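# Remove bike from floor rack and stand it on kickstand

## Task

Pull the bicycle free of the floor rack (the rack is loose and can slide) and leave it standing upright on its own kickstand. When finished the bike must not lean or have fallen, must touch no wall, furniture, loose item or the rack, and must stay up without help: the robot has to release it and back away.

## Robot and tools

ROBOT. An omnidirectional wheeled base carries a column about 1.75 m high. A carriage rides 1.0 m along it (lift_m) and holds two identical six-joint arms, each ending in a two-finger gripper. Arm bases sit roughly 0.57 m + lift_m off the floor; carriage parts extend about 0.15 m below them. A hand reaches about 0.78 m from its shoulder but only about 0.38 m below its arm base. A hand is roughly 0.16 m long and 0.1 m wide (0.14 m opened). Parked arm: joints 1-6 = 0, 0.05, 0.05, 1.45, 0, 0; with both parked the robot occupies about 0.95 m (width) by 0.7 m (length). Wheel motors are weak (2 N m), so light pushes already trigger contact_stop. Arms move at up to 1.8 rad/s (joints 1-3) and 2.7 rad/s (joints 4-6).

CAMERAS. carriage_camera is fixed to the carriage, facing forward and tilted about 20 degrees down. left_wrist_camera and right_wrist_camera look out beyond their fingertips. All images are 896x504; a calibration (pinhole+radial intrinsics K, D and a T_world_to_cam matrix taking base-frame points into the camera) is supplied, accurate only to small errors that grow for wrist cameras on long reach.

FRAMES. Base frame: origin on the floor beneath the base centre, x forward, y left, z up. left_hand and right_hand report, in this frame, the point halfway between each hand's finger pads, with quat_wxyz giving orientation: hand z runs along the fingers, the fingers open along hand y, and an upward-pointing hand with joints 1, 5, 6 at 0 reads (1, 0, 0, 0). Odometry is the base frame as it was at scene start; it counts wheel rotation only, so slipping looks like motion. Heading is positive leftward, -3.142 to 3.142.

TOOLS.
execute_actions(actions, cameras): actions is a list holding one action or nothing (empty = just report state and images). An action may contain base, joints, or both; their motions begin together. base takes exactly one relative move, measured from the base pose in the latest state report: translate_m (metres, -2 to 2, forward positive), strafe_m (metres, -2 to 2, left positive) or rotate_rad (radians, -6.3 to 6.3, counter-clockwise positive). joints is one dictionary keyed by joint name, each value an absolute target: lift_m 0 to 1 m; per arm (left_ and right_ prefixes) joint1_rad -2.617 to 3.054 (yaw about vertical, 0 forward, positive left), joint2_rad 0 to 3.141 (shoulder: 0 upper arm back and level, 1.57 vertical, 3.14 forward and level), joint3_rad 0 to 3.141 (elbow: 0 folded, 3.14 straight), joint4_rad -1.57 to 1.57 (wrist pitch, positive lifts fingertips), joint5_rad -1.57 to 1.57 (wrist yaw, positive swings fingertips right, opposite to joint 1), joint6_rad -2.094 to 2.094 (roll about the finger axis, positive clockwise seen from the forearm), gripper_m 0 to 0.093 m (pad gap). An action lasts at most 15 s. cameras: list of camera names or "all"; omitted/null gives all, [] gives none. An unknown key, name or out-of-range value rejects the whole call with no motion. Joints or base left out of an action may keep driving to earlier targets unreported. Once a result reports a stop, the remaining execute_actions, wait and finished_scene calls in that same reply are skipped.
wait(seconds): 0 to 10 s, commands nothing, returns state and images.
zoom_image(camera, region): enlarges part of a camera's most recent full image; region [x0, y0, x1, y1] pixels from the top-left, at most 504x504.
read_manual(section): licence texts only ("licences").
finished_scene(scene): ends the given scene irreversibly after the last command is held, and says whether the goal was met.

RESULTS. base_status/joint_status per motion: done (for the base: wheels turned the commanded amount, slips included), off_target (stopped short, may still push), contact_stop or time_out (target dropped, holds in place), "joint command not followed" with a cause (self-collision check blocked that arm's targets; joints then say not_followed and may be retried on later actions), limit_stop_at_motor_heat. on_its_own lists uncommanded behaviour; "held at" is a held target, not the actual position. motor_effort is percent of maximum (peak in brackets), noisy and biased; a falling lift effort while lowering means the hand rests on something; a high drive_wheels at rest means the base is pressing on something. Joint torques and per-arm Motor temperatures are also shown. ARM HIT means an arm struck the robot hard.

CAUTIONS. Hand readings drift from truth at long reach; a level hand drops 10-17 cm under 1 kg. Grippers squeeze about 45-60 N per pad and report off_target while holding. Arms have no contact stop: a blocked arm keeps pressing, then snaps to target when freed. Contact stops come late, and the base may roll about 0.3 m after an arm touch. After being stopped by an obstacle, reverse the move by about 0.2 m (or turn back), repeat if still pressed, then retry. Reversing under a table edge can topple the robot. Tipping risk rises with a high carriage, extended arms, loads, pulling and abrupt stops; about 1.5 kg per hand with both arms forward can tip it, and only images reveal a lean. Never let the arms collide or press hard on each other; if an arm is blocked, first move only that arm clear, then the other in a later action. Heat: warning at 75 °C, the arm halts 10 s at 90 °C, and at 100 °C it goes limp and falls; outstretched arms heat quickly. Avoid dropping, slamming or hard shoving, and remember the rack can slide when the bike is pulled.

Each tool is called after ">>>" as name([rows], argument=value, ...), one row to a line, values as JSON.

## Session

>>> execute_actions([
  {"joints":{"left_joint2_rad":0.05,"left_joint3_rad":0.05,"left_joint4_rad":1.45,"right_joint2_rad":0.05,"right_joint3_rad":0.05,"right_joint4_rad":1.45}},
], cameras=["carriage_camera"])

Scene clock: 0.47 s.
Joint torques (N m, as the arm reports them, + toward a larger angle): left_arm=[ 0.41  3.77  7.23 -0.24  0.06 -0.1 ] | right_arm=[ 0.24  3.33  7.56 -0.11  0.    0.01]
Motor temperatures (°C, as the motors report them): left_arm=[27 30 28 27 28 23] | right_arm=[26 30 31 26 26 27]
base_odometry: x=+0.000 y=+0.000 heading=+0.000 (m, m, rad; odometry frame)
base_status: not commanded
joint_positions: lift_m=+0.297 left_joint1_rad=+0.019 left_joint2_rad=+0.049 left_joint3_rad=+0.048 left_joint4_rad=+1.455 left_joint5_rad=+0.049 left_joint6_rad=+0.000 left_gripper_m=+0.094 right_joint1_rad=+0.014 right_joint2_rad=+0.064 right_joint3_rad=+0.036 right_joint4_rad=+1.454 right_joint5_rad=-0.048 right_joint6_rad=+0.030 right_gripper_m=+0.095
joint_status: all done
motor_effort: lift_m=+33(34) drive_wheels=-1(1) (%)
left_hand: x=+0.2978 y=+0.3079 z=+1.3086 quat_wxyz=(+0.998, +0.024, +0.059, +0.008) (m; base frame)
right_hand: x=+0.3057 y=-0.3069 z=+1.3053 quat_wxyz=(+0.997, -0.023, +0.072, +0.024) (m; base frame)
pictures: carriage_camera
camera_calibration (this result's frames):
carriage_camera: T_world_to_cam=[[-0.0183693, -0.9987, 0.0475582, -0.0638672], [-0.379111, -0.0370569, -0.924609, 1.27326], [0.925169, -0.0350143, -0.377937, 0.308939], [0, 0, 0, 1]] pos_world=[0.195712, -0.00578386, 1.29706]
Images, in order (width x height): carriage_camera 896x504.

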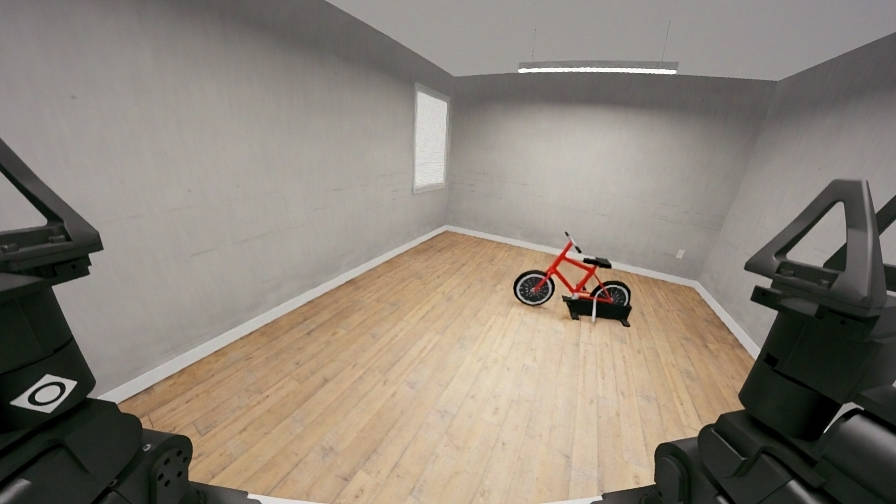

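>>> execute_actions([
  {"base":{"rotate_rad":-0.5}},
], cameras=[])

>>> execute_actions([
  {"base":{"translate_m":1.3},"joints":{"lift_m":0.0}},
], cameras=["carriage_camera"])

Scene clock: 12.73 s.
Joint torques (N m, as the arm reports them, + toward a larger angle): left_arm=[ 0.4   3.74  7.27 -0.21  0.06 -0.09] | right_arm=[ 0.21  3.37  7.61 -0.08 -0.01  0.01]
Motor temperatures (°C, as the motors report them): left_arm=[27 30 29 27 28 23] | right_arm=[26 30 32 26 26 27]
base_odometry: x=+0.000 y=+0.000 heading=-0.499 (m, m, rad; odometry frame)
base_status: done
joint_positions: lift_m=+0.297 left_joint1_rad=+0.019 left_joint2_rad=+0.049 left_joint3_rad=+0.048 left_joint4_rad=+1.453 left_joint5_rad=+0.049 left_joint6_rad=+0.000 left_gripper_m=+0.094 right_joint1_rad=+0.014 right_joint2_rad=+0.064 right_joint3_rad=+0.036 right_joint4_rad=+1.453 right_joint5_rad=-0.048 right_joint6_rad=+0.030 right_gripper_m=+0.095
joint_status: not commanded
motor_effort: lift_m=+32(34) drive_wheels=+18(25) (%)
left_hand: x=+0.2983 y=+0.3079 z=+1.3086 quat_wxyz=(+0.998, +0.024, +0.060, +0.008) (m; base frame)
right_hand: x=+0.3061 y=-0.3069 z=+1.3052 quat_wxyz=(+0.997, -0.023, +0.073, +0.024) (m; base frame)
pictures: none
No camera images: the call's "cameras" was empty. Leave "cameras" out to get every camera's image.

Scene clock: 17.63 s.
Joint torques (N m, as the arm reports them, + toward a larger angle): left_arm=[ 0.43  3.69  7.27 -0.21  0.05 -0.09] | right_arm=[ 0.21  3.33  7.01 -0.11  0.    0.01]
Motor temperatures (°C, as the motors report them): left_arm=[27 30 29 27 28 23] | right_arm=[26 30 32 26 26 27]
base_odometry: x=+1.141 y=-0.623 heading=-0.500 (m, m, rad; odometry frame)
base_status: done
joint_positions: lift_m=+0.000 left_joint1_rad=+0.019 left_joint2_rad=+0.049 left_joint3_rad=+0.048 left_joint4_rad=+1.452 left_joint5_rad=+0.049 left_joint6_rad=+0.000 left_gripper_m=+0.094 right_joint1_rad=+0.014 right_joint2_rad=+0.064 right_joint3_rad=+0.043 right_joint4_rad=+1.453 right_joint5_rad=-0.048 right_joint6_rad=+0.030 right_gripper_m=+0.095
joint_status: all done
motor_effort: lift_m=+29(30) drive_wheels=-12(59) (%)
left_hand: x=+0.2984 y=+0.3079 z=+1.0117 quat_wxyz=(+0.998, +0.024, +0.060, +0.008) (m; base frame)
right_hand: x=+0.3040 y=-0.3069 z=+1.0103 quat_wxyz=(+0.997, -0.023, +0.069, +0.024) (m; base frame)
pictures: carriage_camera
camera_calibration (this result's frames):
carriage_camera: T_world_to_cam=[[-0.0183693, -0.9987, 0.0475582, -0.0497489], [-0.379111, -0.0370569, -0.924609, 0.998775], [0.925169, -0.0350143, -0.377937, 0.196743], [0, 0, 0, 1]] pos_world=[0.195712, -0.00578386, 1.0002]
Images, in order (width x height): carriage_camera 896x504.

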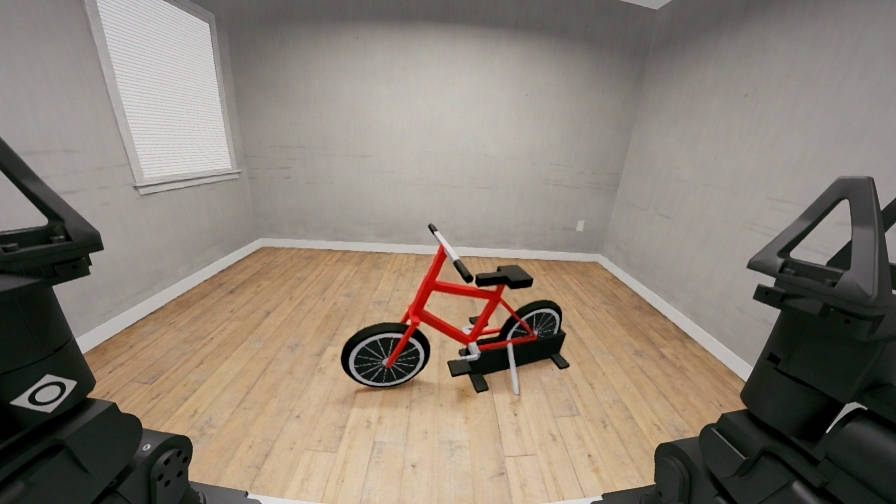

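>>> execute_actions([
  {"base":{"strafe_m":-0.45}},
], cameras=[])

>>> execute_actions([
  {"base":{"rotate_rad":0.4},"joints":{"lift_m":0.12,"left_joint2_rad":2.0,"left_joint3_rad":1.7,"left_joint4_rad":-1.27,"left_joint5_rad":0,"left_joint1_rad":0}},
], cameras=["carriage_camera","left_wrist_camera"])

Scene clock: 32.30 s.
Joint torques (N m, as the arm reports them, + toward a larger angle): left_arm=[ 0.39  3.73  7.25 -0.19  0.05 -0.1 ] | right_arm=[ 0.18  3.33  6.96 -0.1   0.    0.01]
Motor temperatures (°C, as the motors report them): left_arm=[27 30 30 27 28 23] | right_arm=[26 30 33 26 26 27]
base_odometry: x=+0.925 y=-1.019 heading=-0.499 (m, m, rad; odometry frame)
base_status: done
joint_positions: lift_m=+0.000 left_joint1_rad=+0.019 left_joint2_rad=+0.049 left_joint3_rad=+0.048 left_joint4_rad=+1.452 left_joint5_rad=+0.049 left_joint6_rad=+0.000 left_gripper_m=+0.094 right_joint1_rad=+0.014 right_joint2_rad=+0.064 right_joint3_rad=+0.043 right_joint4_rad=+1.452 right_joint5_rad=-0.048 right_joint6_rad=+0.030 right_gripper_m=+0.095
joint_status: not commanded
motor_effort: lift_m=+30(30) drive_wheels=-7(42) (%)
left_hand: x=+0.2986 y=+0.3079 z=+1.0117 quat_wxyz=(+0.998, +0.024, +0.060, +0.008) (m; base frame)
right_hand: x=+0.3041 y=-0.3069 z=+1.0103 quat_wxyz=(+0.997, -0.023, +0.070, +0.024) (m; base frame)
pictures: none
No camera images: the call's "cameras" was empty. Leave "cameras" out to get every camera's image.

Scene clock: 34.50 s.
Joint torques (N m, as the arm reports them, + toward a larger angle): left_arm=[ -0.05 -12.64  10.07   0.28   0.01  -0.09] | right_arm=[ 0.23  3.46  7.04 -0.09 -0.01  0.01]
Motor temperatures (°C, as the motors report them): left_arm=[27 31 30 27 28 23] | right_arm=[26 30 33 26 26 27]
base_odometry: x=+0.925 y=-1.019 heading=-0.100 (m, m, rad; odometry frame)
base_status: done
joint_positions: lift_m=+0.120 left_joint1_rad=+0.007 left_joint2_rad=+2.004 left_joint3_rad=+1.678 left_joint4_rad=-1.268 left_joint5_rad=+0.007 left_joint6_rad=+0.000 left_gripper_m=+0.094 right_joint1_rad=+0.014 right_joint2_rad=+0.063 right_joint3_rad=+0.043 right_joint4_rad=+1.451 right_joint5_rad=-0.048 right_joint6_rad=+0.030 right_gripper_m=+0.095
joint_status: all done
motor_effort: lift_m=+34(43) drive_wheels=+18(31) (%)
left_hand: x=+0.6438 y=+0.3170 z=+0.7870 quat_wxyz=(-0.012, -0.003, +1.000, -0.003) (m; base frame)
right_hand: x=+0.3041 y=-0.3069 z=+1.1299 quat_wxyz=(+0.997, -0.023, +0.070, +0.024) (m; base frame)
pictures: carriage_camera, left_wrist_camera
camera_calibration (this result's frames):
carriage_camera: T_world_to_cam=[[-0.0183693, -0.9987, 0.0475582, -0.0554405], [-0.379111, -0.0370569, -0.924609, 1.10943], [0.925169, -0.0350143, -0.377937, 0.241973], [0, 0, 0, 1]] pos_world=[0.195712, -0.00578386, 1.11988]
left_wrist_camera: T_world_to_cam=[[0.000540829, -0.999968, -0.00799744, 0.326952], [-0.79078, -0.00532289, 0.612077, 0.0375499], [-0.6121, 0.00599319, -0.790758, 1.14298], [0, 0, 0, 1]] pos_world=[0.729132, 0.320291, 0.883448]
Images, in order (width x height): carriage_camera 896x504, left_wrist_camera 896x504.

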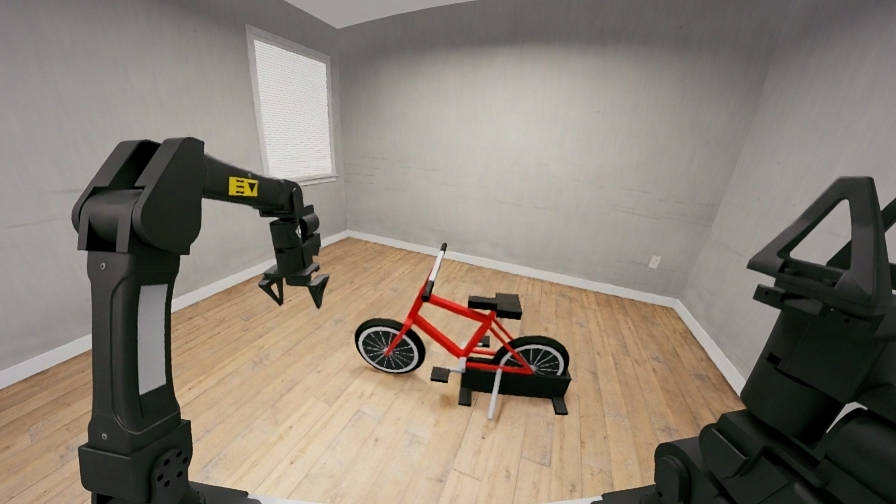

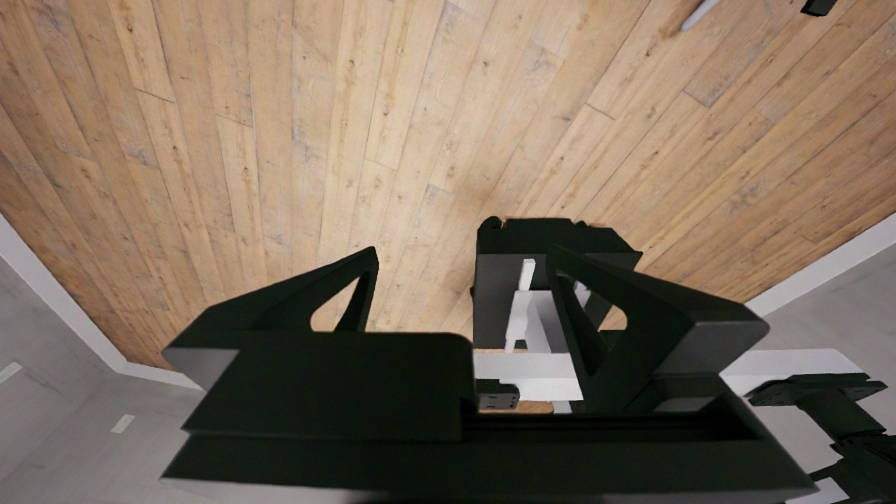

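>>> execute_actions([
  {"base":{"rotate_rad":-0.1}},
], cameras=[])

>>> execute_actions([
  {"base":{"strafe_m":-0.17}},
], cameras=[])

>>> execute_actions([
  {"base":{"translate_m":0.3}},
], cameras=["carriage_camera","left_wrist_camera"])

Scene clock: 50.17 s.
Joint torques (N m, as the arm reports them, + toward a larger angle): left_arm=[  0.51 -12.72  10.08   0.3    0.02  -0.09] | right_arm=[ 0.22  3.43  7.04 -0.1   0.    0.01]
Motor temperatures (°C, as the motors report them): left_arm=[27 36 33 27 28 23] | right_arm=[26 30 34 26 26 27]
base_odometry: x=+0.925 y=-1.019 heading=-0.200 (m, m, rad; odometry frame)
base_status: done
joint_positions: lift_m=+0.120 left_joint1_rad=-0.001 left_joint2_rad=+2.004 left_joint3_rad=+1.678 left_joint4_rad=-1.269 left_joint5_rad=+0.006 left_joint6_rad=+0.000 left_gripper_m=+0.094 right_joint1_rad=+0.014 right_joint2_rad=+0.063 right_joint3_rad=+0.043 right_joint4_rad=+1.451 right_joint5_rad=-0.048 right_joint6_rad=+0.030 right_gripper_m=+0.095
joint_status: not commanded
motor_effort: lift_m=+33(34) drive_wheels=-15(34) (%)
left_hand: x=+0.6437 y=+0.3142 z=+0.7870 quat_wxyz=(-0.012, +0.001, +1.000, -0.003) (m; base frame)
right_hand: x=+0.3041 y=-0.3069 z=+1.1299 quat_wxyz=(+0.997, -0.023, +0.070, +0.024) (m; base frame)
pictures: none
No camera images: the call's "cameras" was empty. Leave "cameras" out to get every camera's image.

Scene clock: 52.10 s.
Joint torques (N m, as the arm reports them, + toward a larger angle): left_arm=[  0.39 -12.68  10.1    0.29   0.02  -0.09] | right_arm=[ 0.22  3.44  6.99 -0.1  -0.01  0.02]
Motor temperatures (°C, as the motors report them): left_arm=[27 36 33 27 28 23] | right_arm=[26 30 34 26 26 27]
base_odometry: x=+0.892 y=-1.185 heading=-0.199 (m, m, rad; odometry frame)
base_status: done
joint_positions: lift_m=+0.120 left_joint1_rad=+0.000 left_joint2_rad=+2.004 left_joint3_rad=+1.678 left_joint4_rad=-1.269 left_joint5_rad=+0.006 left_joint6_rad=+0.000 left_gripper_m=+0.094 right_joint1_rad=+0.014 right_joint2_rad=+0.063 right_joint3_rad=+0.043 right_joint4_rad=+1.451 right_joint5_rad=-0.048 right_joint6_rad=+0.030 right_gripper_m=+0.095
joint_status: not commanded
motor_effort: lift_m=+33(34) drive_wheels=-14(44) (%)
left_hand: x=+0.6437 y=+0.3148 z=+0.7870 quat_wxyz=(-0.012, +0.000, +1.000, -0.003) (m; base frame)
right_hand: x=+0.3041 y=-0.3069 z=+1.1299 quat_wxyz=(+0.997, -0.023, +0.070, +0.024) (m; base frame)
pictures: none
No camera images: the call's "cameras" was empty. Leave "cameras" out to get every camera's image.

Scene clock: 54.57 s.
Joint torques (N m, as the arm reports them, + toward a larger angle): left_arm=[  0.4  -12.63  10.1    0.31   0.02  -0.09] | right_arm=[ 0.23  3.47  6.99 -0.08 -0.01  0.02]
Motor temperatures (°C, as the motors report them): left_arm=[27 37 33 27 28 23] | right_arm=[26 30 34 26 26 27]
base_odometry: x=+1.186 y=-1.245 heading=-0.199 (m, m, rad; odometry frame)
base_status: done
joint_positions: lift_m=+0.120 left_joint1_rad=+0.000 left_joint2_rad=+2.004 left_joint3_rad=+1.678 left_joint4_rad=-1.271 left_joint5_rad=+0.006 left_joint6_rad=+0.000 left_gripper_m=+0.094 right_joint1_rad=+0.014 right_joint2_rad=+0.063 right_joint3_rad=+0.043 right_joint4_rad=+1.450 right_joint5_rad=-0.048 right_joint6_rad=+0.030 right_gripper_m=+0.095
joint_status: not commanded
motor_effort: lift_m=+34(35) drive_wheels=-11(50) (%)
left_hand: x=+0.6433 y=+0.3149 z=+0.7871 quat_wxyz=(-0.013, +0.000, +1.000, -0.003) (m; base frame)
right_hand: x=+0.3043 y=-0.3069 z=+1.1299 quat_wxyz=(+0.997, -0.023, +0.070, +0.024) (m; base frame)
pictures: carriage_camera, left_wrist_camera
camera_calibration (this result's frames):
carriage_camera: T_world_to_cam=[[-0.0183693, -0.9987, 0.0475582, -0.0554405], [-0.379111, -0.0370569, -0.924609, 1.10943], [0.925169, -0.0350143, -0.377937, 0.241973], [0, 0, 0, 1]] pos_world=[0.195712, -0.00578386, 1.11988]
left_wrist_camera: T_world_to_cam=[[-0.00561024, -0.999943, -0.00912768, 0.32969], [-0.789395, -0.00117471, 0.613885, 0.0334662], [-0.61386, 0.0106494, -0.789343, 1.14121], [0, 0, 0, 1]] pos_world=[0.728809, 0.317558, 0.883268]
Images, in order (width x height): carriage_camera 896x504, left_wrist_camera 896x504.

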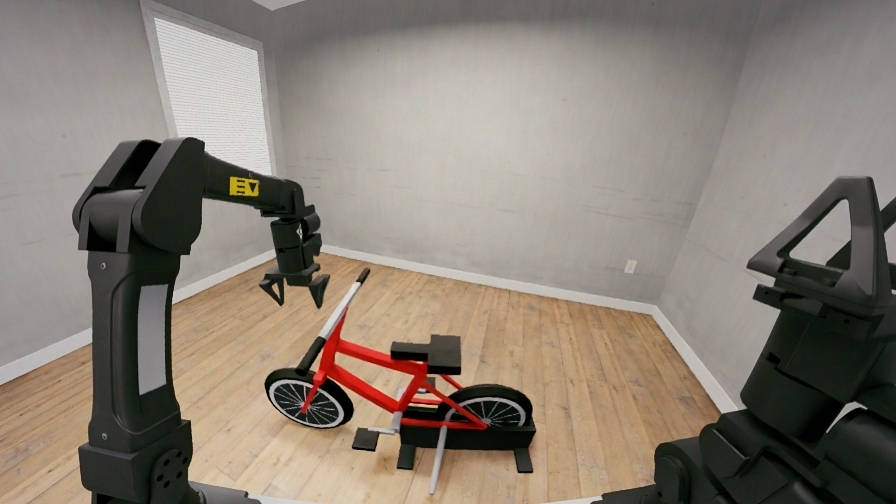

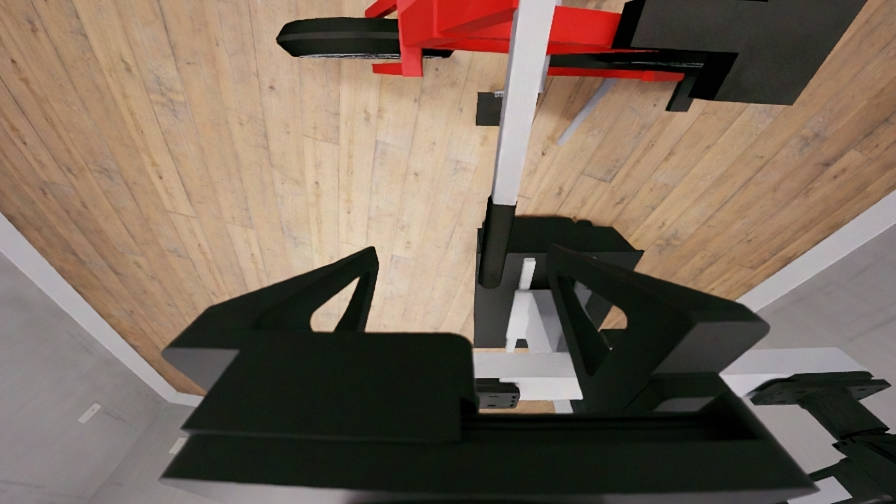

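>>> execute_actions([
  {"base":{"strafe_m":-0.045},"joints":{"lift_m":0.0,"left_joint3_rad":1.6,"left_joint4_rad":-1.17}},
], cameras=["carriage_camera","left_wrist_camera"])

Scene clock: 61.97 s.
Joint torques (N m, as the arm reports them, + toward a larger angle): left_arm=[  0.4  -12.46   6.75   0.41   0.02  -0.1 ] | right_arm=[ 0.24  3.41  6.9  -0.03 -0.01  0.01]
Motor temperatures (°C, as the motors report them): left_arm=[27 38 33 27 28 23] | right_arm=[26 30 34 26 26 27]
base_odometry: x=+1.177 y=-1.289 heading=-0.199 (m, m, rad; odometry frame)
base_status: done
joint_positions: lift_m=+0.000 left_joint1_rad=+0.000 left_joint2_rad=+2.001 left_joint3_rad=+1.612 left_joint4_rad=-1.173 left_joint5_rad=+0.005 left_joint6_rad=+0.000 left_gripper_m=+0.094 right_joint1_rad=+0.014 right_joint2_rad=+0.063 right_joint3_rad=+0.044 right_joint4_rad=+1.450 right_joint5_rad=-0.048 right_joint6_rad=+0.030 right_gripper_m=+0.095
joint_status: all done
motor_effort: lift_m=+29(30) drive_wheels=-7(43) (%)
left_hand: x=+0.6491 y=+0.3150 z=+0.6515 quat_wxyz=(+0.004, +0.000, +1.000, -0.003) (m; base frame)
right_hand: x=+0.3042 y=-0.3069 z=+1.0103 quat_wxyz=(+0.997, -0.023, +0.070, +0.024) (m; base frame)
pictures: carriage_camera, left_wrist_camera
camera_calibration (this result's frames):
carriage_camera: T_world_to_cam=[[-0.0183693, -0.9987, 0.0475582, -0.0497461], [-0.379111, -0.0370569, -0.924609, 0.998722], [0.925169, -0.0350143, -0.377937, 0.196721], [0, 0, 0, 1]] pos_world=[0.195712, -0.00578386, 1.00014]
left_wrist_camera: T_world_to_cam=[[-0.00529747, -0.999939, -0.00970685, 0.328728], [-0.809554, -0.00140984, 0.587044, 0.151895], [-0.587021, 0.0109681, -0.809497, 1.03342], [0, 0, 0, 1]] pos_world=[0.73135, 0.317587, 0.750575]
Images, in order (width x height): carriage_camera 896x504, left_wrist_camera 896x504.

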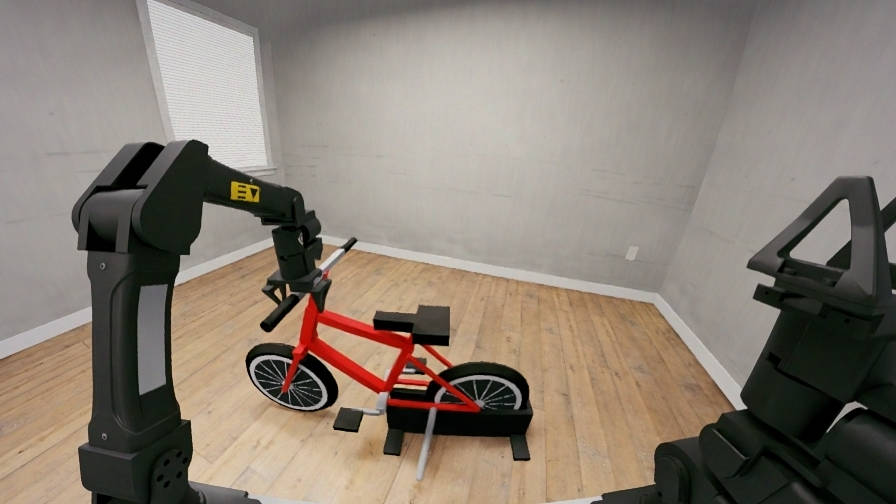

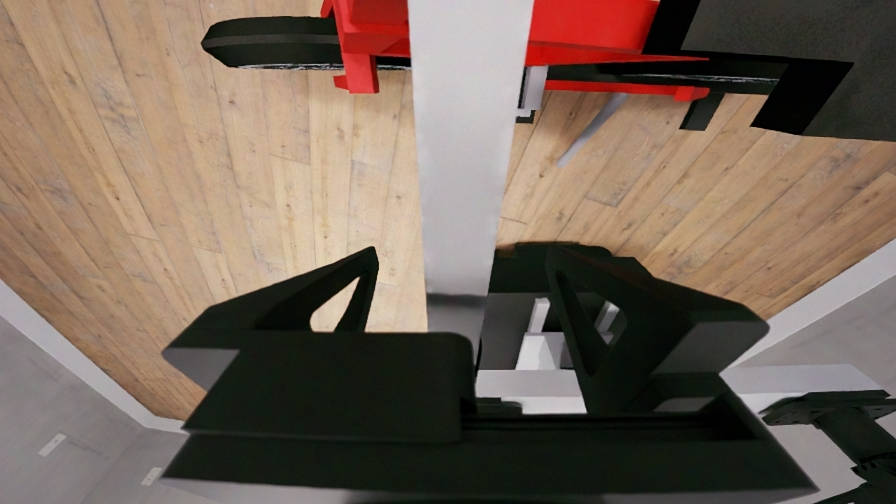

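>>> execute_actions([
  {"joints":{"left_joint3_rad":1.55,"left_joint4_rad":-1.12}},
], cameras=[])

>>> execute_actions([
  {"joints":{"left_gripper_m":0.0}},
], cameras=[])

>>> execute_actions([
  {"base":{"translate_m":0.07},"joints":{"left_gripper_m":0.0}},
], cameras=[])

>>> execute_actions([
  {"base":{"strafe_m":0.35},"joints":{"left_gripper_m":0.0}},
], cameras=["carriage_camera"])

Scene clock: 73.37 s.
Joint torques (N m, as the arm reports them, + toward a larger angle): left_arm=[  0.44 -12.46   6.57   0.42   0.03  -0.09] | right_arm=[ 0.21  3.47  6.93 -0.07 -0.01  0.01]
Motor temperatures (°C, as the motors report them): left_arm=[27 40 33 27 28 23] | right_arm=[26 30 35 26 26 27]
base_odometry: x=+1.177 y=-1.289 heading=-0.199 (m, m, rad; odometry frame)
base_status: not commanded
joint_positions: lift_m=+0.000 left_joint1_rad=+0.000 left_joint2_rad=+2.001 left_joint3_rad=+1.563 left_joint4_rad=-1.126 left_joint5_rad=+0.005 left_joint6_rad=+0.000 left_gripper_m=+0.094 right_joint1_rad=+0.014 right_joint2_rad=+0.063 right_joint3_rad=+0.044 right_joint4_rad=+1.450 right_joint5_rad=-0.048 right_joint6_rad=+0.030 right_gripper_m=+0.095
joint_status: all done
motor_effort: lift_m=+30(31) drive_wheels=-4(3) (%)
left_hand: x=+0.6465 y=+0.3150 z=+0.6393 quat_wxyz=(+0.003, +0.000, +1.000, -0.003) (m; base frame)
right_hand: x=+0.3042 y=-0.3069 z=+1.0103 quat_wxyz=(+0.997, -0.023, +0.070, +0.024) (m; base frame)
pictures: none
No camera images: the call's "cameras" was empty. Leave "cameras" out to get every camera's image.

Scene clock: 74.10 s.
Joint torques (N m, as the arm reports them, + toward a larger angle): left_arm=[  0.25 -12.46   6.61   0.42   0.09  -0.14] | right_arm=[ 0.23  3.42  6.93 -0.07 -0.01  0.01]
Motor temperatures (°C, as the motors report them): left_arm=[27 40 33 27 28 23] | right_arm=[26 30 35 26 26 27]
base_odometry: x=+1.177 y=-1.289 heading=-0.199 (m, m, rad; odometry frame)
base_status: not commanded
joint_positions: lift_m=+0.000 left_joint1_rad=+0.002 left_joint2_rad=+2.001 left_joint3_rad=+1.563 left_joint4_rad=-1.125 left_joint5_rad=-0.001 left_joint6_rad=+0.004 left_gripper_m=+0.017 right_joint1_rad=+0.014 right_joint2_rad=+0.063 right_joint3_rad=+0.044 right_joint4_rad=+1.450 right_joint5_rad=-0.048 right_joint6_rad=+0.030 right_gripper_m=+0.095
joint_status: left_gripper_m off_target (ended at +0.017, target +0.000)
motor_effort: lift_m=+31(30) drive_wheels=-4(5) (%)
left_hand: x=+0.6466 y=+0.3168 z=+0.6393 quat_wxyz=(+0.003, +0.001, +1.000, +0.001) (m; base frame)
right_hand: x=+0.3042 y=-0.3069 z=+1.0103 quat_wxyz=(+0.997, -0.023, +0.070, +0.024) (m; base frame)
pictures: none
No camera images: the call's "cameras" was empty. Leave "cameras" out to get every camera's image.

Scene clock: 75.43 s.
Joint torques (N m, as the arm reports them, + toward a larger angle): left_arm=[  0.19 -11.74   7.17   1.68   0.2   -0.13] | right_arm=[ 0.22  3.51  6.89 -0.06 -0.01  0.01]
Motor temperatures (°C, as the motors report them): left_arm=[27 40 33 28 28 23] | right_arm=[26 30 35 26 26 27]
base_odometry: x=+1.240 y=-1.303 heading=-0.200 (m, m, rad; odometry frame)
base_status: translate_m contact_stop (by the wheels' count: +0.064 of +0.070)
joint_positions: lift_m=+0.000 left_joint1_rad=+0.003 left_joint2_rad=+1.998 left_joint3_rad=+1.553 left_joint4_rad=-1.285 left_joint5_rad=-0.013 left_joint6_rad=+0.003 left_gripper_m=+0.017 right_joint1_rad=+0.014 right_joint2_rad=+0.063 right_joint3_rad=+0.044 right_joint4_rad=+1.449 right_joint5_rad=-0.048 right_joint6_rad=+0.030 right_gripper_m=+0.095
joint_status: left_gripper_m off_target (ended at +0.017, target +0.000)
motor_effort: lift_m=+31(30) drive_wheels=+12(45) (%)
left_hand: x=+0.6048 y=+0.3191 z=+0.6413 quat_wxyz=(-0.080, +0.000, +0.997, +0.006) (m; base frame)
right_hand: x=+0.3044 y=-0.3069 z=+1.0103 quat_wxyz=(+0.997, -0.023, +0.070, +0.024) (m; base frame)
pictures: none
No camera images: the call's "cameras" was empty. Leave "cameras" out to get every camera's image.

not run: a stop came earlier in this reply.

>>> execute_actions([
  {"base":{"translate_m":-0.05},"joints":{"left_gripper_m":0.0}},
], cameras=[])

>>> execute_actions([
  {"base":{"strafe_m":0.35},"joints":{"left_gripper_m":0.0}},
], cameras=["carriage_camera"])

Scene clock: 85.57 s.
Joint torques (N m, as the arm reports them, + toward a larger angle): left_arm=[  0.17 -11.71   7.55   0.53   0.15  -0.13] | right_arm=[ 0.25  3.45  6.84 -0.05 -0.02  0.01]
Motor temperatures (°C, as the motors report them): left_arm=[27 40 33 29 28 23] | right_arm=[26 30 35 26 26 27]
base_odometry: x=+1.191 y=-1.293 heading=-0.200 (m, m, rad; odometry frame)
base_status: done
joint_positions: lift_m=+0.000 left_joint1_rad=+0.003 left_joint2_rad=+1.994 left_joint3_rad=+1.553 left_joint4_rad=-1.140 left_joint5_rad=-0.006 left_joint6_rad=+0.004 left_gripper_m=+0.017 right_joint1_rad=+0.014 right_joint2_rad=+0.063 right_joint3_rad=+0.044 right_joint4_rad=+1.449 right_joint5_rad=-0.048 right_joint6_rad=+0.030 right_gripper_m=+0.095
joint_status: left_gripper_m off_target (ended at +0.017, target +0.000)
motor_effort: lift_m=+30(30) drive_wheels=-7(38) (%)
left_hand: x=+0.6404 y=+0.3180 z=+0.6396 quat_wxyz=(-0.005, +0.000, +1.000, +0.003) (m; base frame)
right_hand: x=+0.3043 y=-0.3069 z=+1.0103 quat_wxyz=(+0.997, -0.023, +0.070, +0.024) (m; base frame)
pictures: none
No camera images: the call's "cameras" was empty. Leave "cameras" out to get every camera's image.

Scene clock: 87.60 s.
Joint torques (N m, as the arm reports them, + toward a larger angle): left_arm=[  0.   -12.05   7.57   0.45   0.1    0.  ] | right_arm=[ 0.19  3.46  6.87 -0.08  0.    0.01]
Motor temperatures (°C, as the motors report them): left_arm=[27 41 33 29 28 23] | right_arm=[26 30 35 26 26 27]
base_odometry: x=+1.215 y=-1.179 heading=-0.201 (m, m, rad; odometry frame)
base_status: strafe_m contact_stop (by the wheels' count: +0.116 of +0.350)
joint_positions: lift_m=+0.000 left_joint1_rad=+0.007 left_joint2_rad=+1.997 left_joint3_rad=+1.553 left_joint4_rad=-1.127 left_joint5_rad=-0.005 left_joint6_rad=-0.008 left_gripper_m=+0.017 right_joint1_rad=+0.014 right_joint2_rad=+0.063 right_joint3_rad=+0.045 right_joint4_rad=+1.449 right_joint5_rad=-0.049 right_joint6_rad=+0.030 right_gripper_m=+0.095
joint_status: left_gripper_m off_target (ended at +0.017, target +0.000)
motor_effort: lift_m=+29(30) drive_wheels=-7(68) (%)
left_hand: x=+0.6434 y=+0.3190 z=+0.6384 quat_wxyz=(-0.001, -0.008, +1.000, +0.002) (m; base frame)
right_hand: x=+0.3041 y=-0.3067 z=+1.0105 quat_wxyz=(+0.997, -0.024, +0.070, +0.024) (m; base frame)
pictures: carriage_camera
camera_calibration (this result's frames):
carriage_camera: T_world_to_cam=[[-0.0183693, -0.9987, 0.0475582, -0.0497461], [-0.379111, -0.0370569, -0.924609, 0.998722], [0.925169, -0.0350143, -0.377937, 0.196721], [0, 0, 0, 1]] pos_world=[0.195712, -0.00578386, 1.00014]
Images, in order (width x height): carriage_camera 896x504.

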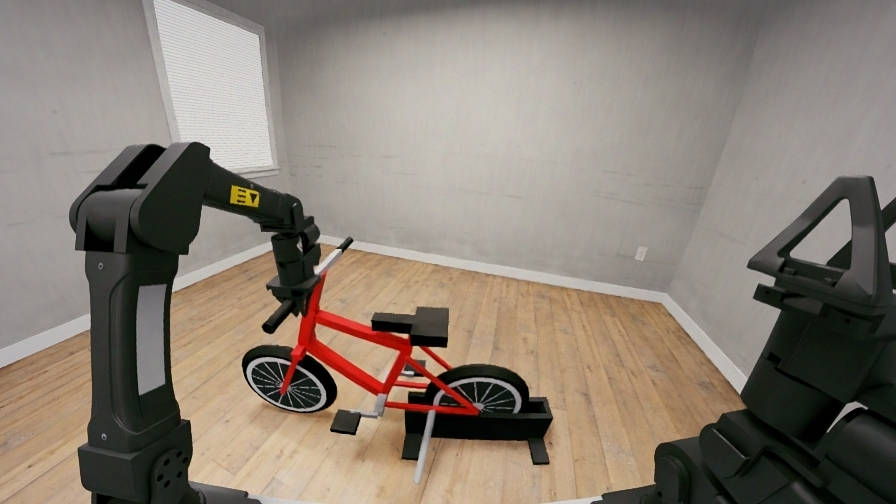

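>>> execute_actions([
  {"base":{"strafe_m":-0.03},"joints":{"left_gripper_m":0.0}},
], cameras=[])

>>> execute_actions([
  {"joints":{"left_gripper_m":0.0,"left_joint2_rad":2.15,"left_joint3_rad":1.82,"left_joint4_rad":-1.15}},
], cameras=["carriage_camera"])

Scene clock: 98.07 s.
Joint torques (N m, as the arm reports them, + toward a larger angle): left_arm=[  0.77 -12.01   7.52   0.5    0.09  -0.05] | right_arm=[ 0.25  3.43  6.86 -0.07  0.    0.01]
Motor temperatures (°C, as the motors report them): left_arm=[27 41 33 29 28 23] | right_arm=[26 30 35 26 26 27]
base_odometry: x=+1.209 y=-1.208 heading=-0.201 (m, m, rad; odometry frame)
base_status: done
joint_positions: lift_m=+0.000 left_joint1_rad=-0.005 left_joint2_rad=+1.997 left_joint3_rad=+1.553 left_joint4_rad=-1.140 left_joint5_rad=+0.001 left_joint6_rad=-0.004 left_gripper_m=+0.017 right_joint1_rad=+0.014 right_joint2_rad=+0.063 right_joint3_rad=+0.045 right_joint4_rad=+1.449 right_joint5_rad=-0.049 right_joint6_rad=+0.030 right_gripper_m=+0.095
joint_status: left_gripper_m off_target (ended at +0.017, target +0.000)
motor_effort: lift_m=+30(31) drive_wheels=+2(48) (%)
left_hand: x=+0.6403 y=+0.3137 z=+0.6384 quat_wxyz=(-0.007, +0.000, +1.000, -0.001) (m; base frame)
right_hand: x=+0.3041 y=-0.3068 z=+1.0105 quat_wxyz=(+0.997, -0.024, +0.070, +0.024) (m; base frame)
pictures: none
No camera images: the call's "cameras" was empty. Leave "cameras" out to get every camera's image.

Scene clock: 99.10 s.
Joint torques (N m, as the arm reports them, + toward a larger angle): left_arm=[  0.6  -12.59  11.64   1.6    0.12  -0.06] | right_arm=[ 0.24  3.45  6.87 -0.07  0.    0.01]
Motor temperatures (°C, as the motors report them): left_arm=[27 41 33 29 28 23] | right_arm=[26 30 35 26 26 27]
base_odometry: x=+1.209 y=-1.208 heading=-0.201 (m, m, rad; odometry frame)
base_status: not commanded
joint_positions: lift_m=+0.000 left_joint1_rad=-0.003 left_joint2_rad=+2.139 left_joint3_rad=+1.780 left_joint4_rad=-1.293 left_joint5_rad=-0.004 left_joint6_rad=-0.003 left_gripper_m=+0.017 right_joint1_rad=+0.014 right_joint2_rad=+0.063 right_joint3_rad=+0.045 right_joint4_rad=+1.449 right_joint5_rad=-0.049 right_joint6_rad=+0.030 right_gripper_m=+0.095
joint_status: left_joint4_rad off_target (ended at -1.292, target -1.150); left_gripper_m off_target (ended at +0.017, target +0.000); the others done
motor_effort: lift_m=+30(30) drive_wheels=+2(4) (%)
left_hand: x=+0.6603 y=+0.3154 z=+0.6428 quat_wxyz=(-0.040, +0.000, +0.999, +0.002) (m; base frame)
right_hand: x=+0.3041 y=-0.3068 z=+1.0105 quat_wxyz=(+0.997, -0.024, +0.070, +0.024) (m; base frame)
pictures: carriage_camera
camera_calibration (this result's frames):
carriage_camera: T_world_to_cam=[[-0.0183693, -0.9987, 0.0475582, -0.0497461], [-0.379111, -0.0370569, -0.924609, 0.998722], [0.925169, -0.0350143, -0.377937, 0.196721], [0, 0, 0, 1]] pos_world=[0.195712, -0.00578386, 1.00014]
Images, in order (width x height): carriage_camera 896x504.

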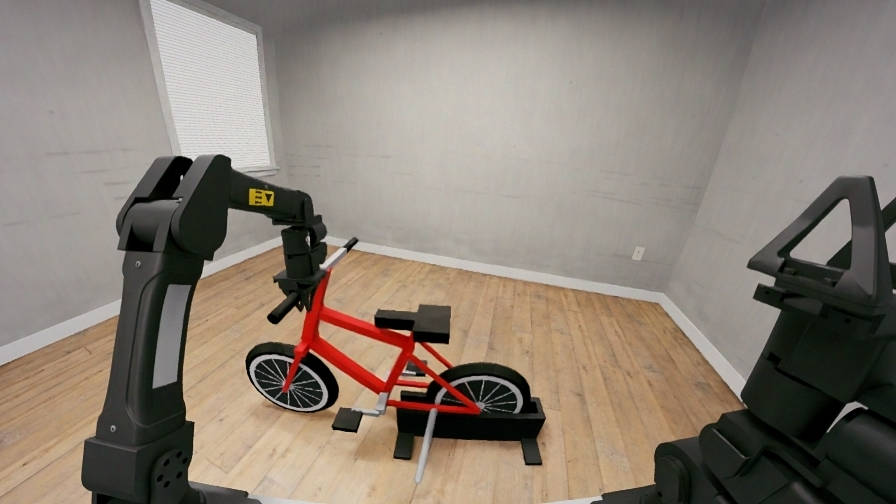

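>>> execute_actions([
  {"base":{"strafe_m":0.25},"joints":{"left_gripper_m":0.0,"left_joint2_rad":2.15,"left_joint3_rad":1.82,"left_joint4_rad":-1.15}},
], cameras=["carriage_camera"])

Scene clock: 106.73 s.
Joint torques (N m, as the arm reports them, + toward a larger angle): left_arm=[  1.36 -12.73   9.31   1.37  -0.1   -0.8 ] | right_arm=[ 0.18  3.43  6.86 -0.04  0.    0.01]
Motor temperatures (°C, as the motors report them): left_arm=[27 42 34 30 28 24] | right_arm=[26 30 35 26 26 27]
base_odometry: x=+1.229 y=-1.112 heading=-0.202 (m, m, rad; odometry frame)
base_status: strafe_m contact_stop (by the wheels' count: +0.099 of +0.250)
joint_positions: lift_m=+0.000 left_joint1_rad=-0.013 left_joint2_rad=+2.139 left_joint3_rad=+1.806 left_joint4_rad=-1.256 left_joint5_rad=+0.017 left_joint6_rad=+0.064 left_gripper_m=+0.017 right_joint1_rad=+0.014 right_joint2_rad=+0.063 right_joint3_rad=+0.045 right_joint4_rad=+1.449 right_joint5_rad=-0.050 right_joint6_rad=+0.030 right_gripper_m=+0.095
joint_status: left_joint4_rad off_target (ended at -1.256, target -1.150); left_gripper_m off_target (ended at +0.017, target +0.000); the others done
motor_effort: lift_m=+29(30) drive_wheels=-2(51) (%)
left_hand: x=+0.6762 y=+0.3073 z=+0.6486 quat_wxyz=(-0.009, +0.039, +0.999, -0.009) (m; base frame)
right_hand: x=+0.3041 y=-0.3067 z=+1.0105 quat_wxyz=(+0.997, -0.024, +0.070, +0.024) (m; base frame)
pictures: carriage_camera
camera_calibration (this result's frames):
carriage_camera: T_world_to_cam=[[-0.0183693, -0.9987, 0.0475582, -0.0497461], [-0.379111, -0.0370569, -0.924609, 0.998722], [0.925169, -0.0350143, -0.377937, 0.196721], [0, 0, 0, 1]] pos_world=[0.195712, -0.00578386, 1.00014]
Images, in order (width x height): carriage_camera 896x504.

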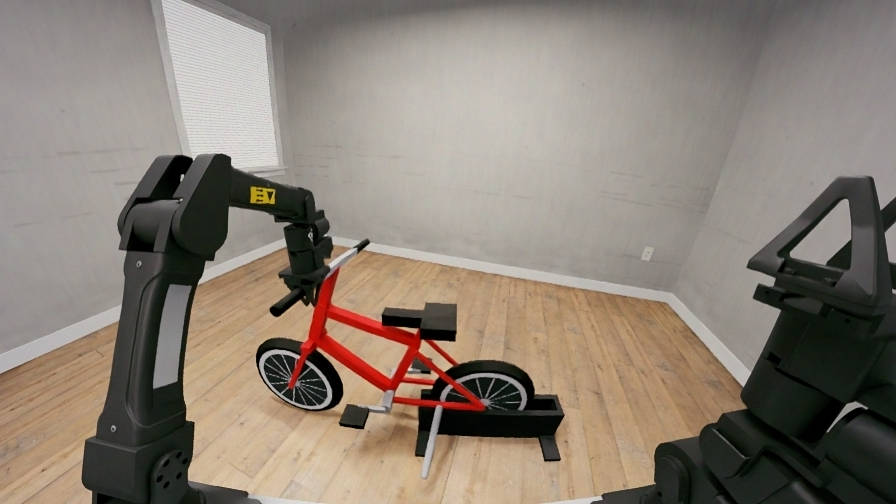

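>>> execute_actions([
  {"base":{"strafe_m":-0.04},"joints":{"left_gripper_m":0.0,"lift_m":0.16,"left_joint2_rad":2.1,"left_joint3_rad":1.75,"left_joint4_rad":-1.2}},
], cameras=["carriage_camera"])

>>> execute_actions([
  {"base":{"strafe_m":0.25},"joints":{"left_gripper_m":0.0,"left_joint2_rad":2.1,"left_joint3_rad":1.75,"left_joint4_rad":-1.2}},
], cameras=["carriage_camera"])

Scene clock: 117.50 s.
Joint torques (N m, as the arm reports them, + toward a larger angle): left_arm=[ -0.18 -29.71  13.46  -2.24   0.27  -1.68] | right_arm=[ 0.23  3.46  6.86 -0.05  0.01  0.01]
Motor temperatures (°C, as the motors report them): left_arm=[27 45 35 31 28 24] | right_arm=[26 30 35 26 26 27]
base_odometry: x=+1.221 y=-1.151 heading=-0.201 (m, m, rad; odometry frame)
base_status: done
joint_positions: lift_m=+0.159 left_joint1_rad=+0.008 left_joint2_rad=+2.430 left_joint3_rad=+1.682 left_joint4_rad=-0.972 left_joint5_rad=-0.017 left_joint6_rad=+0.145 left_gripper_m=+0.017 right_joint1_rad=+0.014 right_joint2_rad=+0.063 right_joint3_rad=+0.045 right_joint4_rad=+1.449 right_joint5_rad=-0.050 right_joint6_rad=+0.030 right_gripper_m=+0.095
joint_status: left_joint2_rad off_target (ended at +2.429, target +2.100); left_joint3_rad off_target (ended at +1.682, target +1.750); left_joint4_rad off_target (ended at -0.972, target -1.200); left_gripper_m off_target (ended at +0.017, target +0.000); the others done
motor_effort: lift_m=+44(49) drive_wheels=-5(47) (%)
left_hand: x=+0.6712 y=+0.3220 z=+0.6607 quat_wxyz=(-0.075, +0.069, +0.995, +0.003) (m; base frame)
right_hand: x=+0.3042 y=-0.3067 z=+1.1695 quat_wxyz=(+0.997, -0.024, +0.070, +0.024) (m; base frame)
pictures: carriage_camera
camera_calibration (this result's frames):
carriage_camera: T_world_to_cam=[[-0.0183693, -0.9987, 0.0475582, -0.0573079], [-0.379111, -0.0370569, -0.924609, 1.14574], [0.925169, -0.0350143, -0.377937, 0.256814], [0, 0, 0, 1]] pos_world=[0.195712, -0.00578386, 1.15914]
Images, in order (width x height): carriage_camera 896x504.

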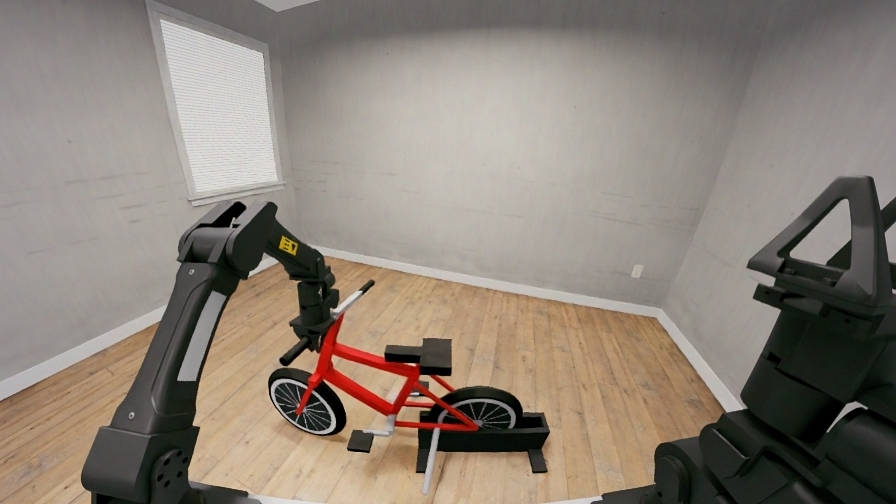

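Scene clock: 118.97 s.
Joint torques (N m, as the arm reports them, + toward a larger angle): left_arm=[  1.53 -29.68  13.47  -2.39   0.14  -1.82] | right_arm=[ 0.16  3.48  6.82 -0.05  0.01  0.01]
Motor temperatures (°C, as the motors report them): left_arm=[27 48 35 31 28 24] | right_arm=[26 30 35 26 26 27]
base_odometry: x=+1.240 y=-1.062 heading=-0.202 (m, m, rad; odometry frame)
base_status: strafe_m contact_stop (by the wheels' count: +0.090 of +0.250)
joint_positions: lift_m=+0.159 left_joint1_rad=-0.016 left_joint2_rad=+2.428 left_joint3_rad=+1.682 left_joint4_rad=-0.951 left_joint5_rad=-0.005 left_joint6_rad=+0.157 left_gripper_m=+0.018 right_joint1_rad=+0.014 right_joint2_rad=+0.063 right_joint3_rad=+0.046 right_joint4_rad=+1.448 right_joint5_rad=-0.050 right_joint6_rad=+0.030 right_gripper_m=+0.095
joint_status: left_joint2_rad off_target (ended at +2.428, target +2.100); left_joint3_rad off_target (ended at +1.682, target +1.750); left_joint4_rad off_target (ended at -0.951, target -1.200); left_gripper_m off_target (ended at +0.018, target +0.000)
motor_effort: lift_m=+44(44) drive_wheels=-4(51) (%)
left_hand: x=+0.6766 y=+0.3102 z=+0.6606 quat_wxyz=(-0.063, +0.086, +0.994, -0.002) (m; base frame)
right_hand: x=+0.3040 y=-0.3065 z=+1.1697 quat_wxyz=(+0.997, -0.025, +0.070, +0.024) (m; base frame)
pictures: carriage_camera
camera_calibration (this result's frames):
carriage_camera: T_world_to_cam=[[-0.0183693, -0.9987, 0.0475582, -0.0573092], [-0.379111, -0.0370569, -0.924609, 1.14576], [0.925169, -0.0350143, -0.377937, 0.256823], [0, 0, 0, 1]] pos_world=[0.195712, -0.00578386, 1.15917]
Images, in order (width x height): carriage_camera 896x504.

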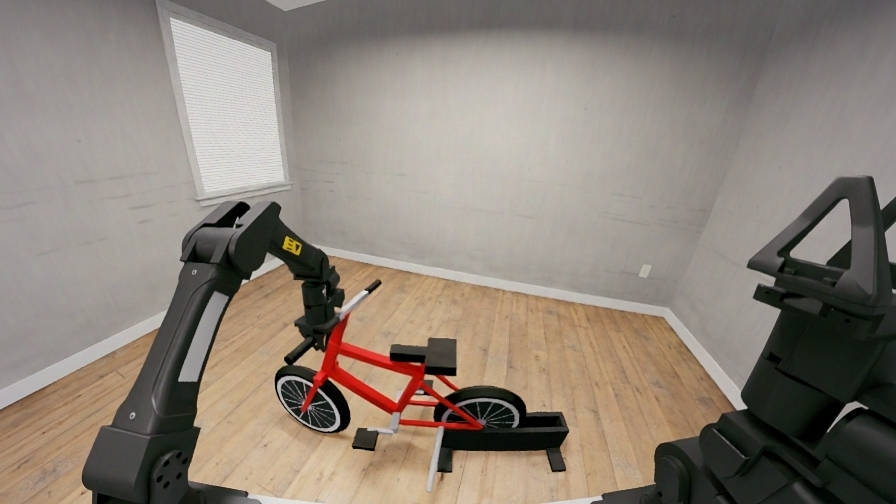

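>>> execute_actions([
  {"joints":{"left_gripper_m":0.0,"lift_m":0.02,"left_joint2_rad":2.05,"left_joint3_rad":1.62,"left_joint4_rad":-1.14}},
], cameras=[])

>>> execute_actions([
  {"base":{"strafe_m":0.35},"joints":{"left_gripper_m":0.0,"left_joint2_rad":2.05}},
], cameras=["carriage_camera"])

Scene clock: 132.50 s.
Joint torques (N m, as the arm reports them, + toward a larger angle): left_arm=[  2.22 -14.2    9.14   0.07  -0.22  -0.92] | right_arm=[ 0.24  3.4   6.78 -0.04  0.01  0.01]
Motor temperatures (°C, as the motors report them): left_arm=[27 73 38 35 28 26] | right_arm=[26 30 36 26 26 27]
base_odometry: x=+1.240 y=-1.063 heading=-0.202 (m, m, rad; odometry frame)
base_status: not commanded
joint_positions: lift_m=+0.020 left_joint1_rad=-0.025 left_joint2_rad=+2.066 left_joint3_rad=+1.607 left_joint4_rad=-1.112 left_joint5_rad=+0.029 left_joint6_rad=+0.075 left_gripper_m=+0.018 right_joint1_rad=+0.014 right_joint2_rad=+0.063 right_joint3_rad=+0.046 right_joint4_rad=+1.449 right_joint5_rad=-0.050 right_joint6_rad=+0.030 right_gripper_m=+0.095
joint_status: left_gripper_m off_target (ended at +0.018, target +0.000); the others done
motor_effort: lift_m=+28(35) drive_wheels=-4(3) (%)
left_hand: x=+0.6589 y=+0.3009 z=+0.6469 quat_wxyz=(+0.000, +0.050, +0.999, -0.015) (m; base frame)
right_hand: x=+0.3039 y=-0.3066 z=+1.0309 quat_wxyz=(+0.997, -0.024, +0.070, +0.024) (m; base frame)
pictures: none
No camera images: the call's "cameras" was empty. Leave "cameras" out to get every camera's image.

Scene clock: 134.73 s.
Joint torques (N m, as the arm reports them, + toward a larger angle): left_arm=[  0.58 -16.28   9.04  -0.03   0.05  -0.22] | right_arm=[ 0.23  3.44  6.71 -0.07  0.02  0.01]
Motor temperatures (°C, as the motors report them): left_arm=[27 72 38 34 28 26] | right_arm=[26 30 36 26 26 27]
base_odometry: x=+1.262 y=-0.957 heading=-0.203 (m, m, rad; odometry frame)
base_status: strafe_m contact_stop (by the wheels' count: +0.107 of +0.350)
joint_positions: lift_m=+0.020 left_joint1_rad=-0.002 left_joint2_rad=+2.090 left_joint3_rad=+1.607 left_joint4_rad=-1.103 left_joint5_rad=+0.003 left_joint6_rad=+0.011 left_gripper_m=+0.018 right_joint1_rad=+0.014 right_joint2_rad=+0.063 right_joint3_rad=+0.046 right_joint4_rad=+1.449 right_joint5_rad=-0.050 right_joint6_rad=+0.030 right_gripper_m=+0.095
joint_status: left_gripper_m off_target (ended at +0.018, target +0.000); the others done
motor_effort: lift_m=+28(29) drive_wheels=-9(57) (%)
left_hand: x=+0.6594 y=+0.3143 z=+0.6377 quat_wxyz=(-0.008, +0.007, +1.000, -0.002) (m; base frame)
right_hand: x=+0.3037 y=-0.3066 z=+1.0310 quat_wxyz=(+0.997, -0.025, +0.069, +0.024) (m; base frame)
pictures: carriage_camera
camera_calibration (this result's frames):
carriage_camera: T_world_to_cam=[[-0.0183693, -0.9987, 0.0475582, -0.0507005], [-0.379111, -0.0370569, -0.924609, 1.01728], [0.925169, -0.0350143, -0.377937, 0.204306], [0, 0, 0, 1]] pos_world=[0.195712, -0.00578386, 1.02021]
Images, in order (width x height): carriage_camera 896x504.

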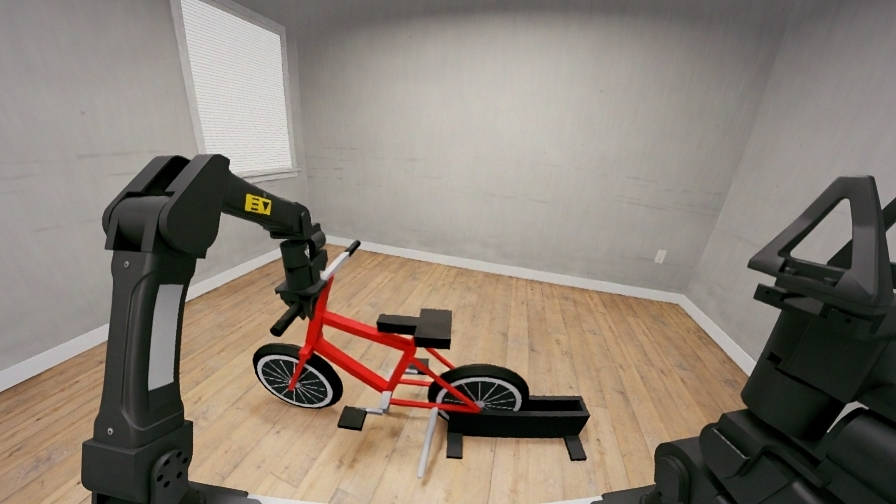

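Progressing; continue.

>>> execute_actions([
  {"base":{"strafe_m":0.35},"joints":{"left_gripper_m":0.0,"lift_m":0.0,"left_joint2_rad":2.03}},
], cameras=["carriage_camera"])

Scene clock: 143.07 s.
Joint torques (N m, as the arm reports them, + toward a larger angle): left_arm=[  3.15 -14.37   7.93  -0.55  -0.57  -0.78] | right_arm=[ 0.27  3.38  6.74 -0.05  0.03  0.01]
Motor temperatures (°C, as the motors report them): left_arm=[27 69 38 32 28 25] | right_arm=[26 30 36 26 26 27]
base_odometry: x=+1.333 y=-0.615 heading=-0.204 (m, m, rad; odometry frame)
base_status: done
joint_positions: lift_m=+0.000 left_joint1_rad=-0.038 left_joint2_rad=+2.047 left_joint3_rad=+1.622 left_joint4_rad=-1.027 left_joint5_rad=+0.060 left_joint6_rad=+0.063 left_gripper_m=+0.018 right_joint1_rad=+0.014 right_joint2_rad=+0.063 right_joint3_rad=+0.046 right_joint4_rad=+1.449 right_joint5_rad=-0.050 right_joint6_rad=+0.030 right_gripper_m=+0.095
joint_status: left_gripper_m off_target (ended at +0.018, target +0.000); the others done
motor_effort: lift_m=+27(29) drive_wheels=+3(56) (%)
left_hand: x=+0.6849 y=+0.2896 z=+0.6396 quat_wxyz=(+0.060, +0.052, +0.996, -0.029) (m; base frame)
right_hand: x=+0.3036 y=-0.3067 z=+1.0111 quat_wxyz=(+0.997, -0.024, +0.069, +0.024) (m; base frame)
pictures: carriage_camera
camera_calibration (this result's frames):
carriage_camera: T_world_to_cam=[[-0.0183693, -0.9987, 0.0475582, -0.0497525], [-0.379111, -0.0370569, -0.924609, 0.998846], [0.925169, -0.0350143, -0.377937, 0.196772], [0, 0, 0, 1]] pos_world=[0.195712, -0.00578386, 1.00028]
Images, in order (width x height): carriage_camera 896x504.

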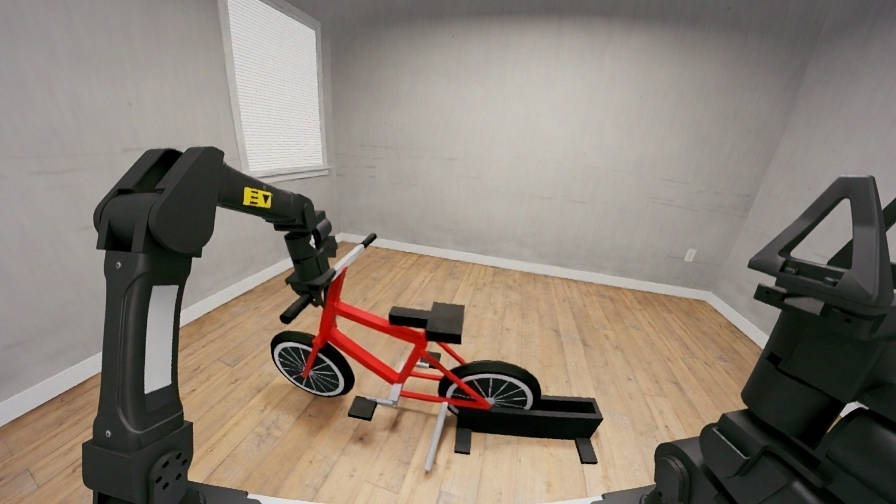

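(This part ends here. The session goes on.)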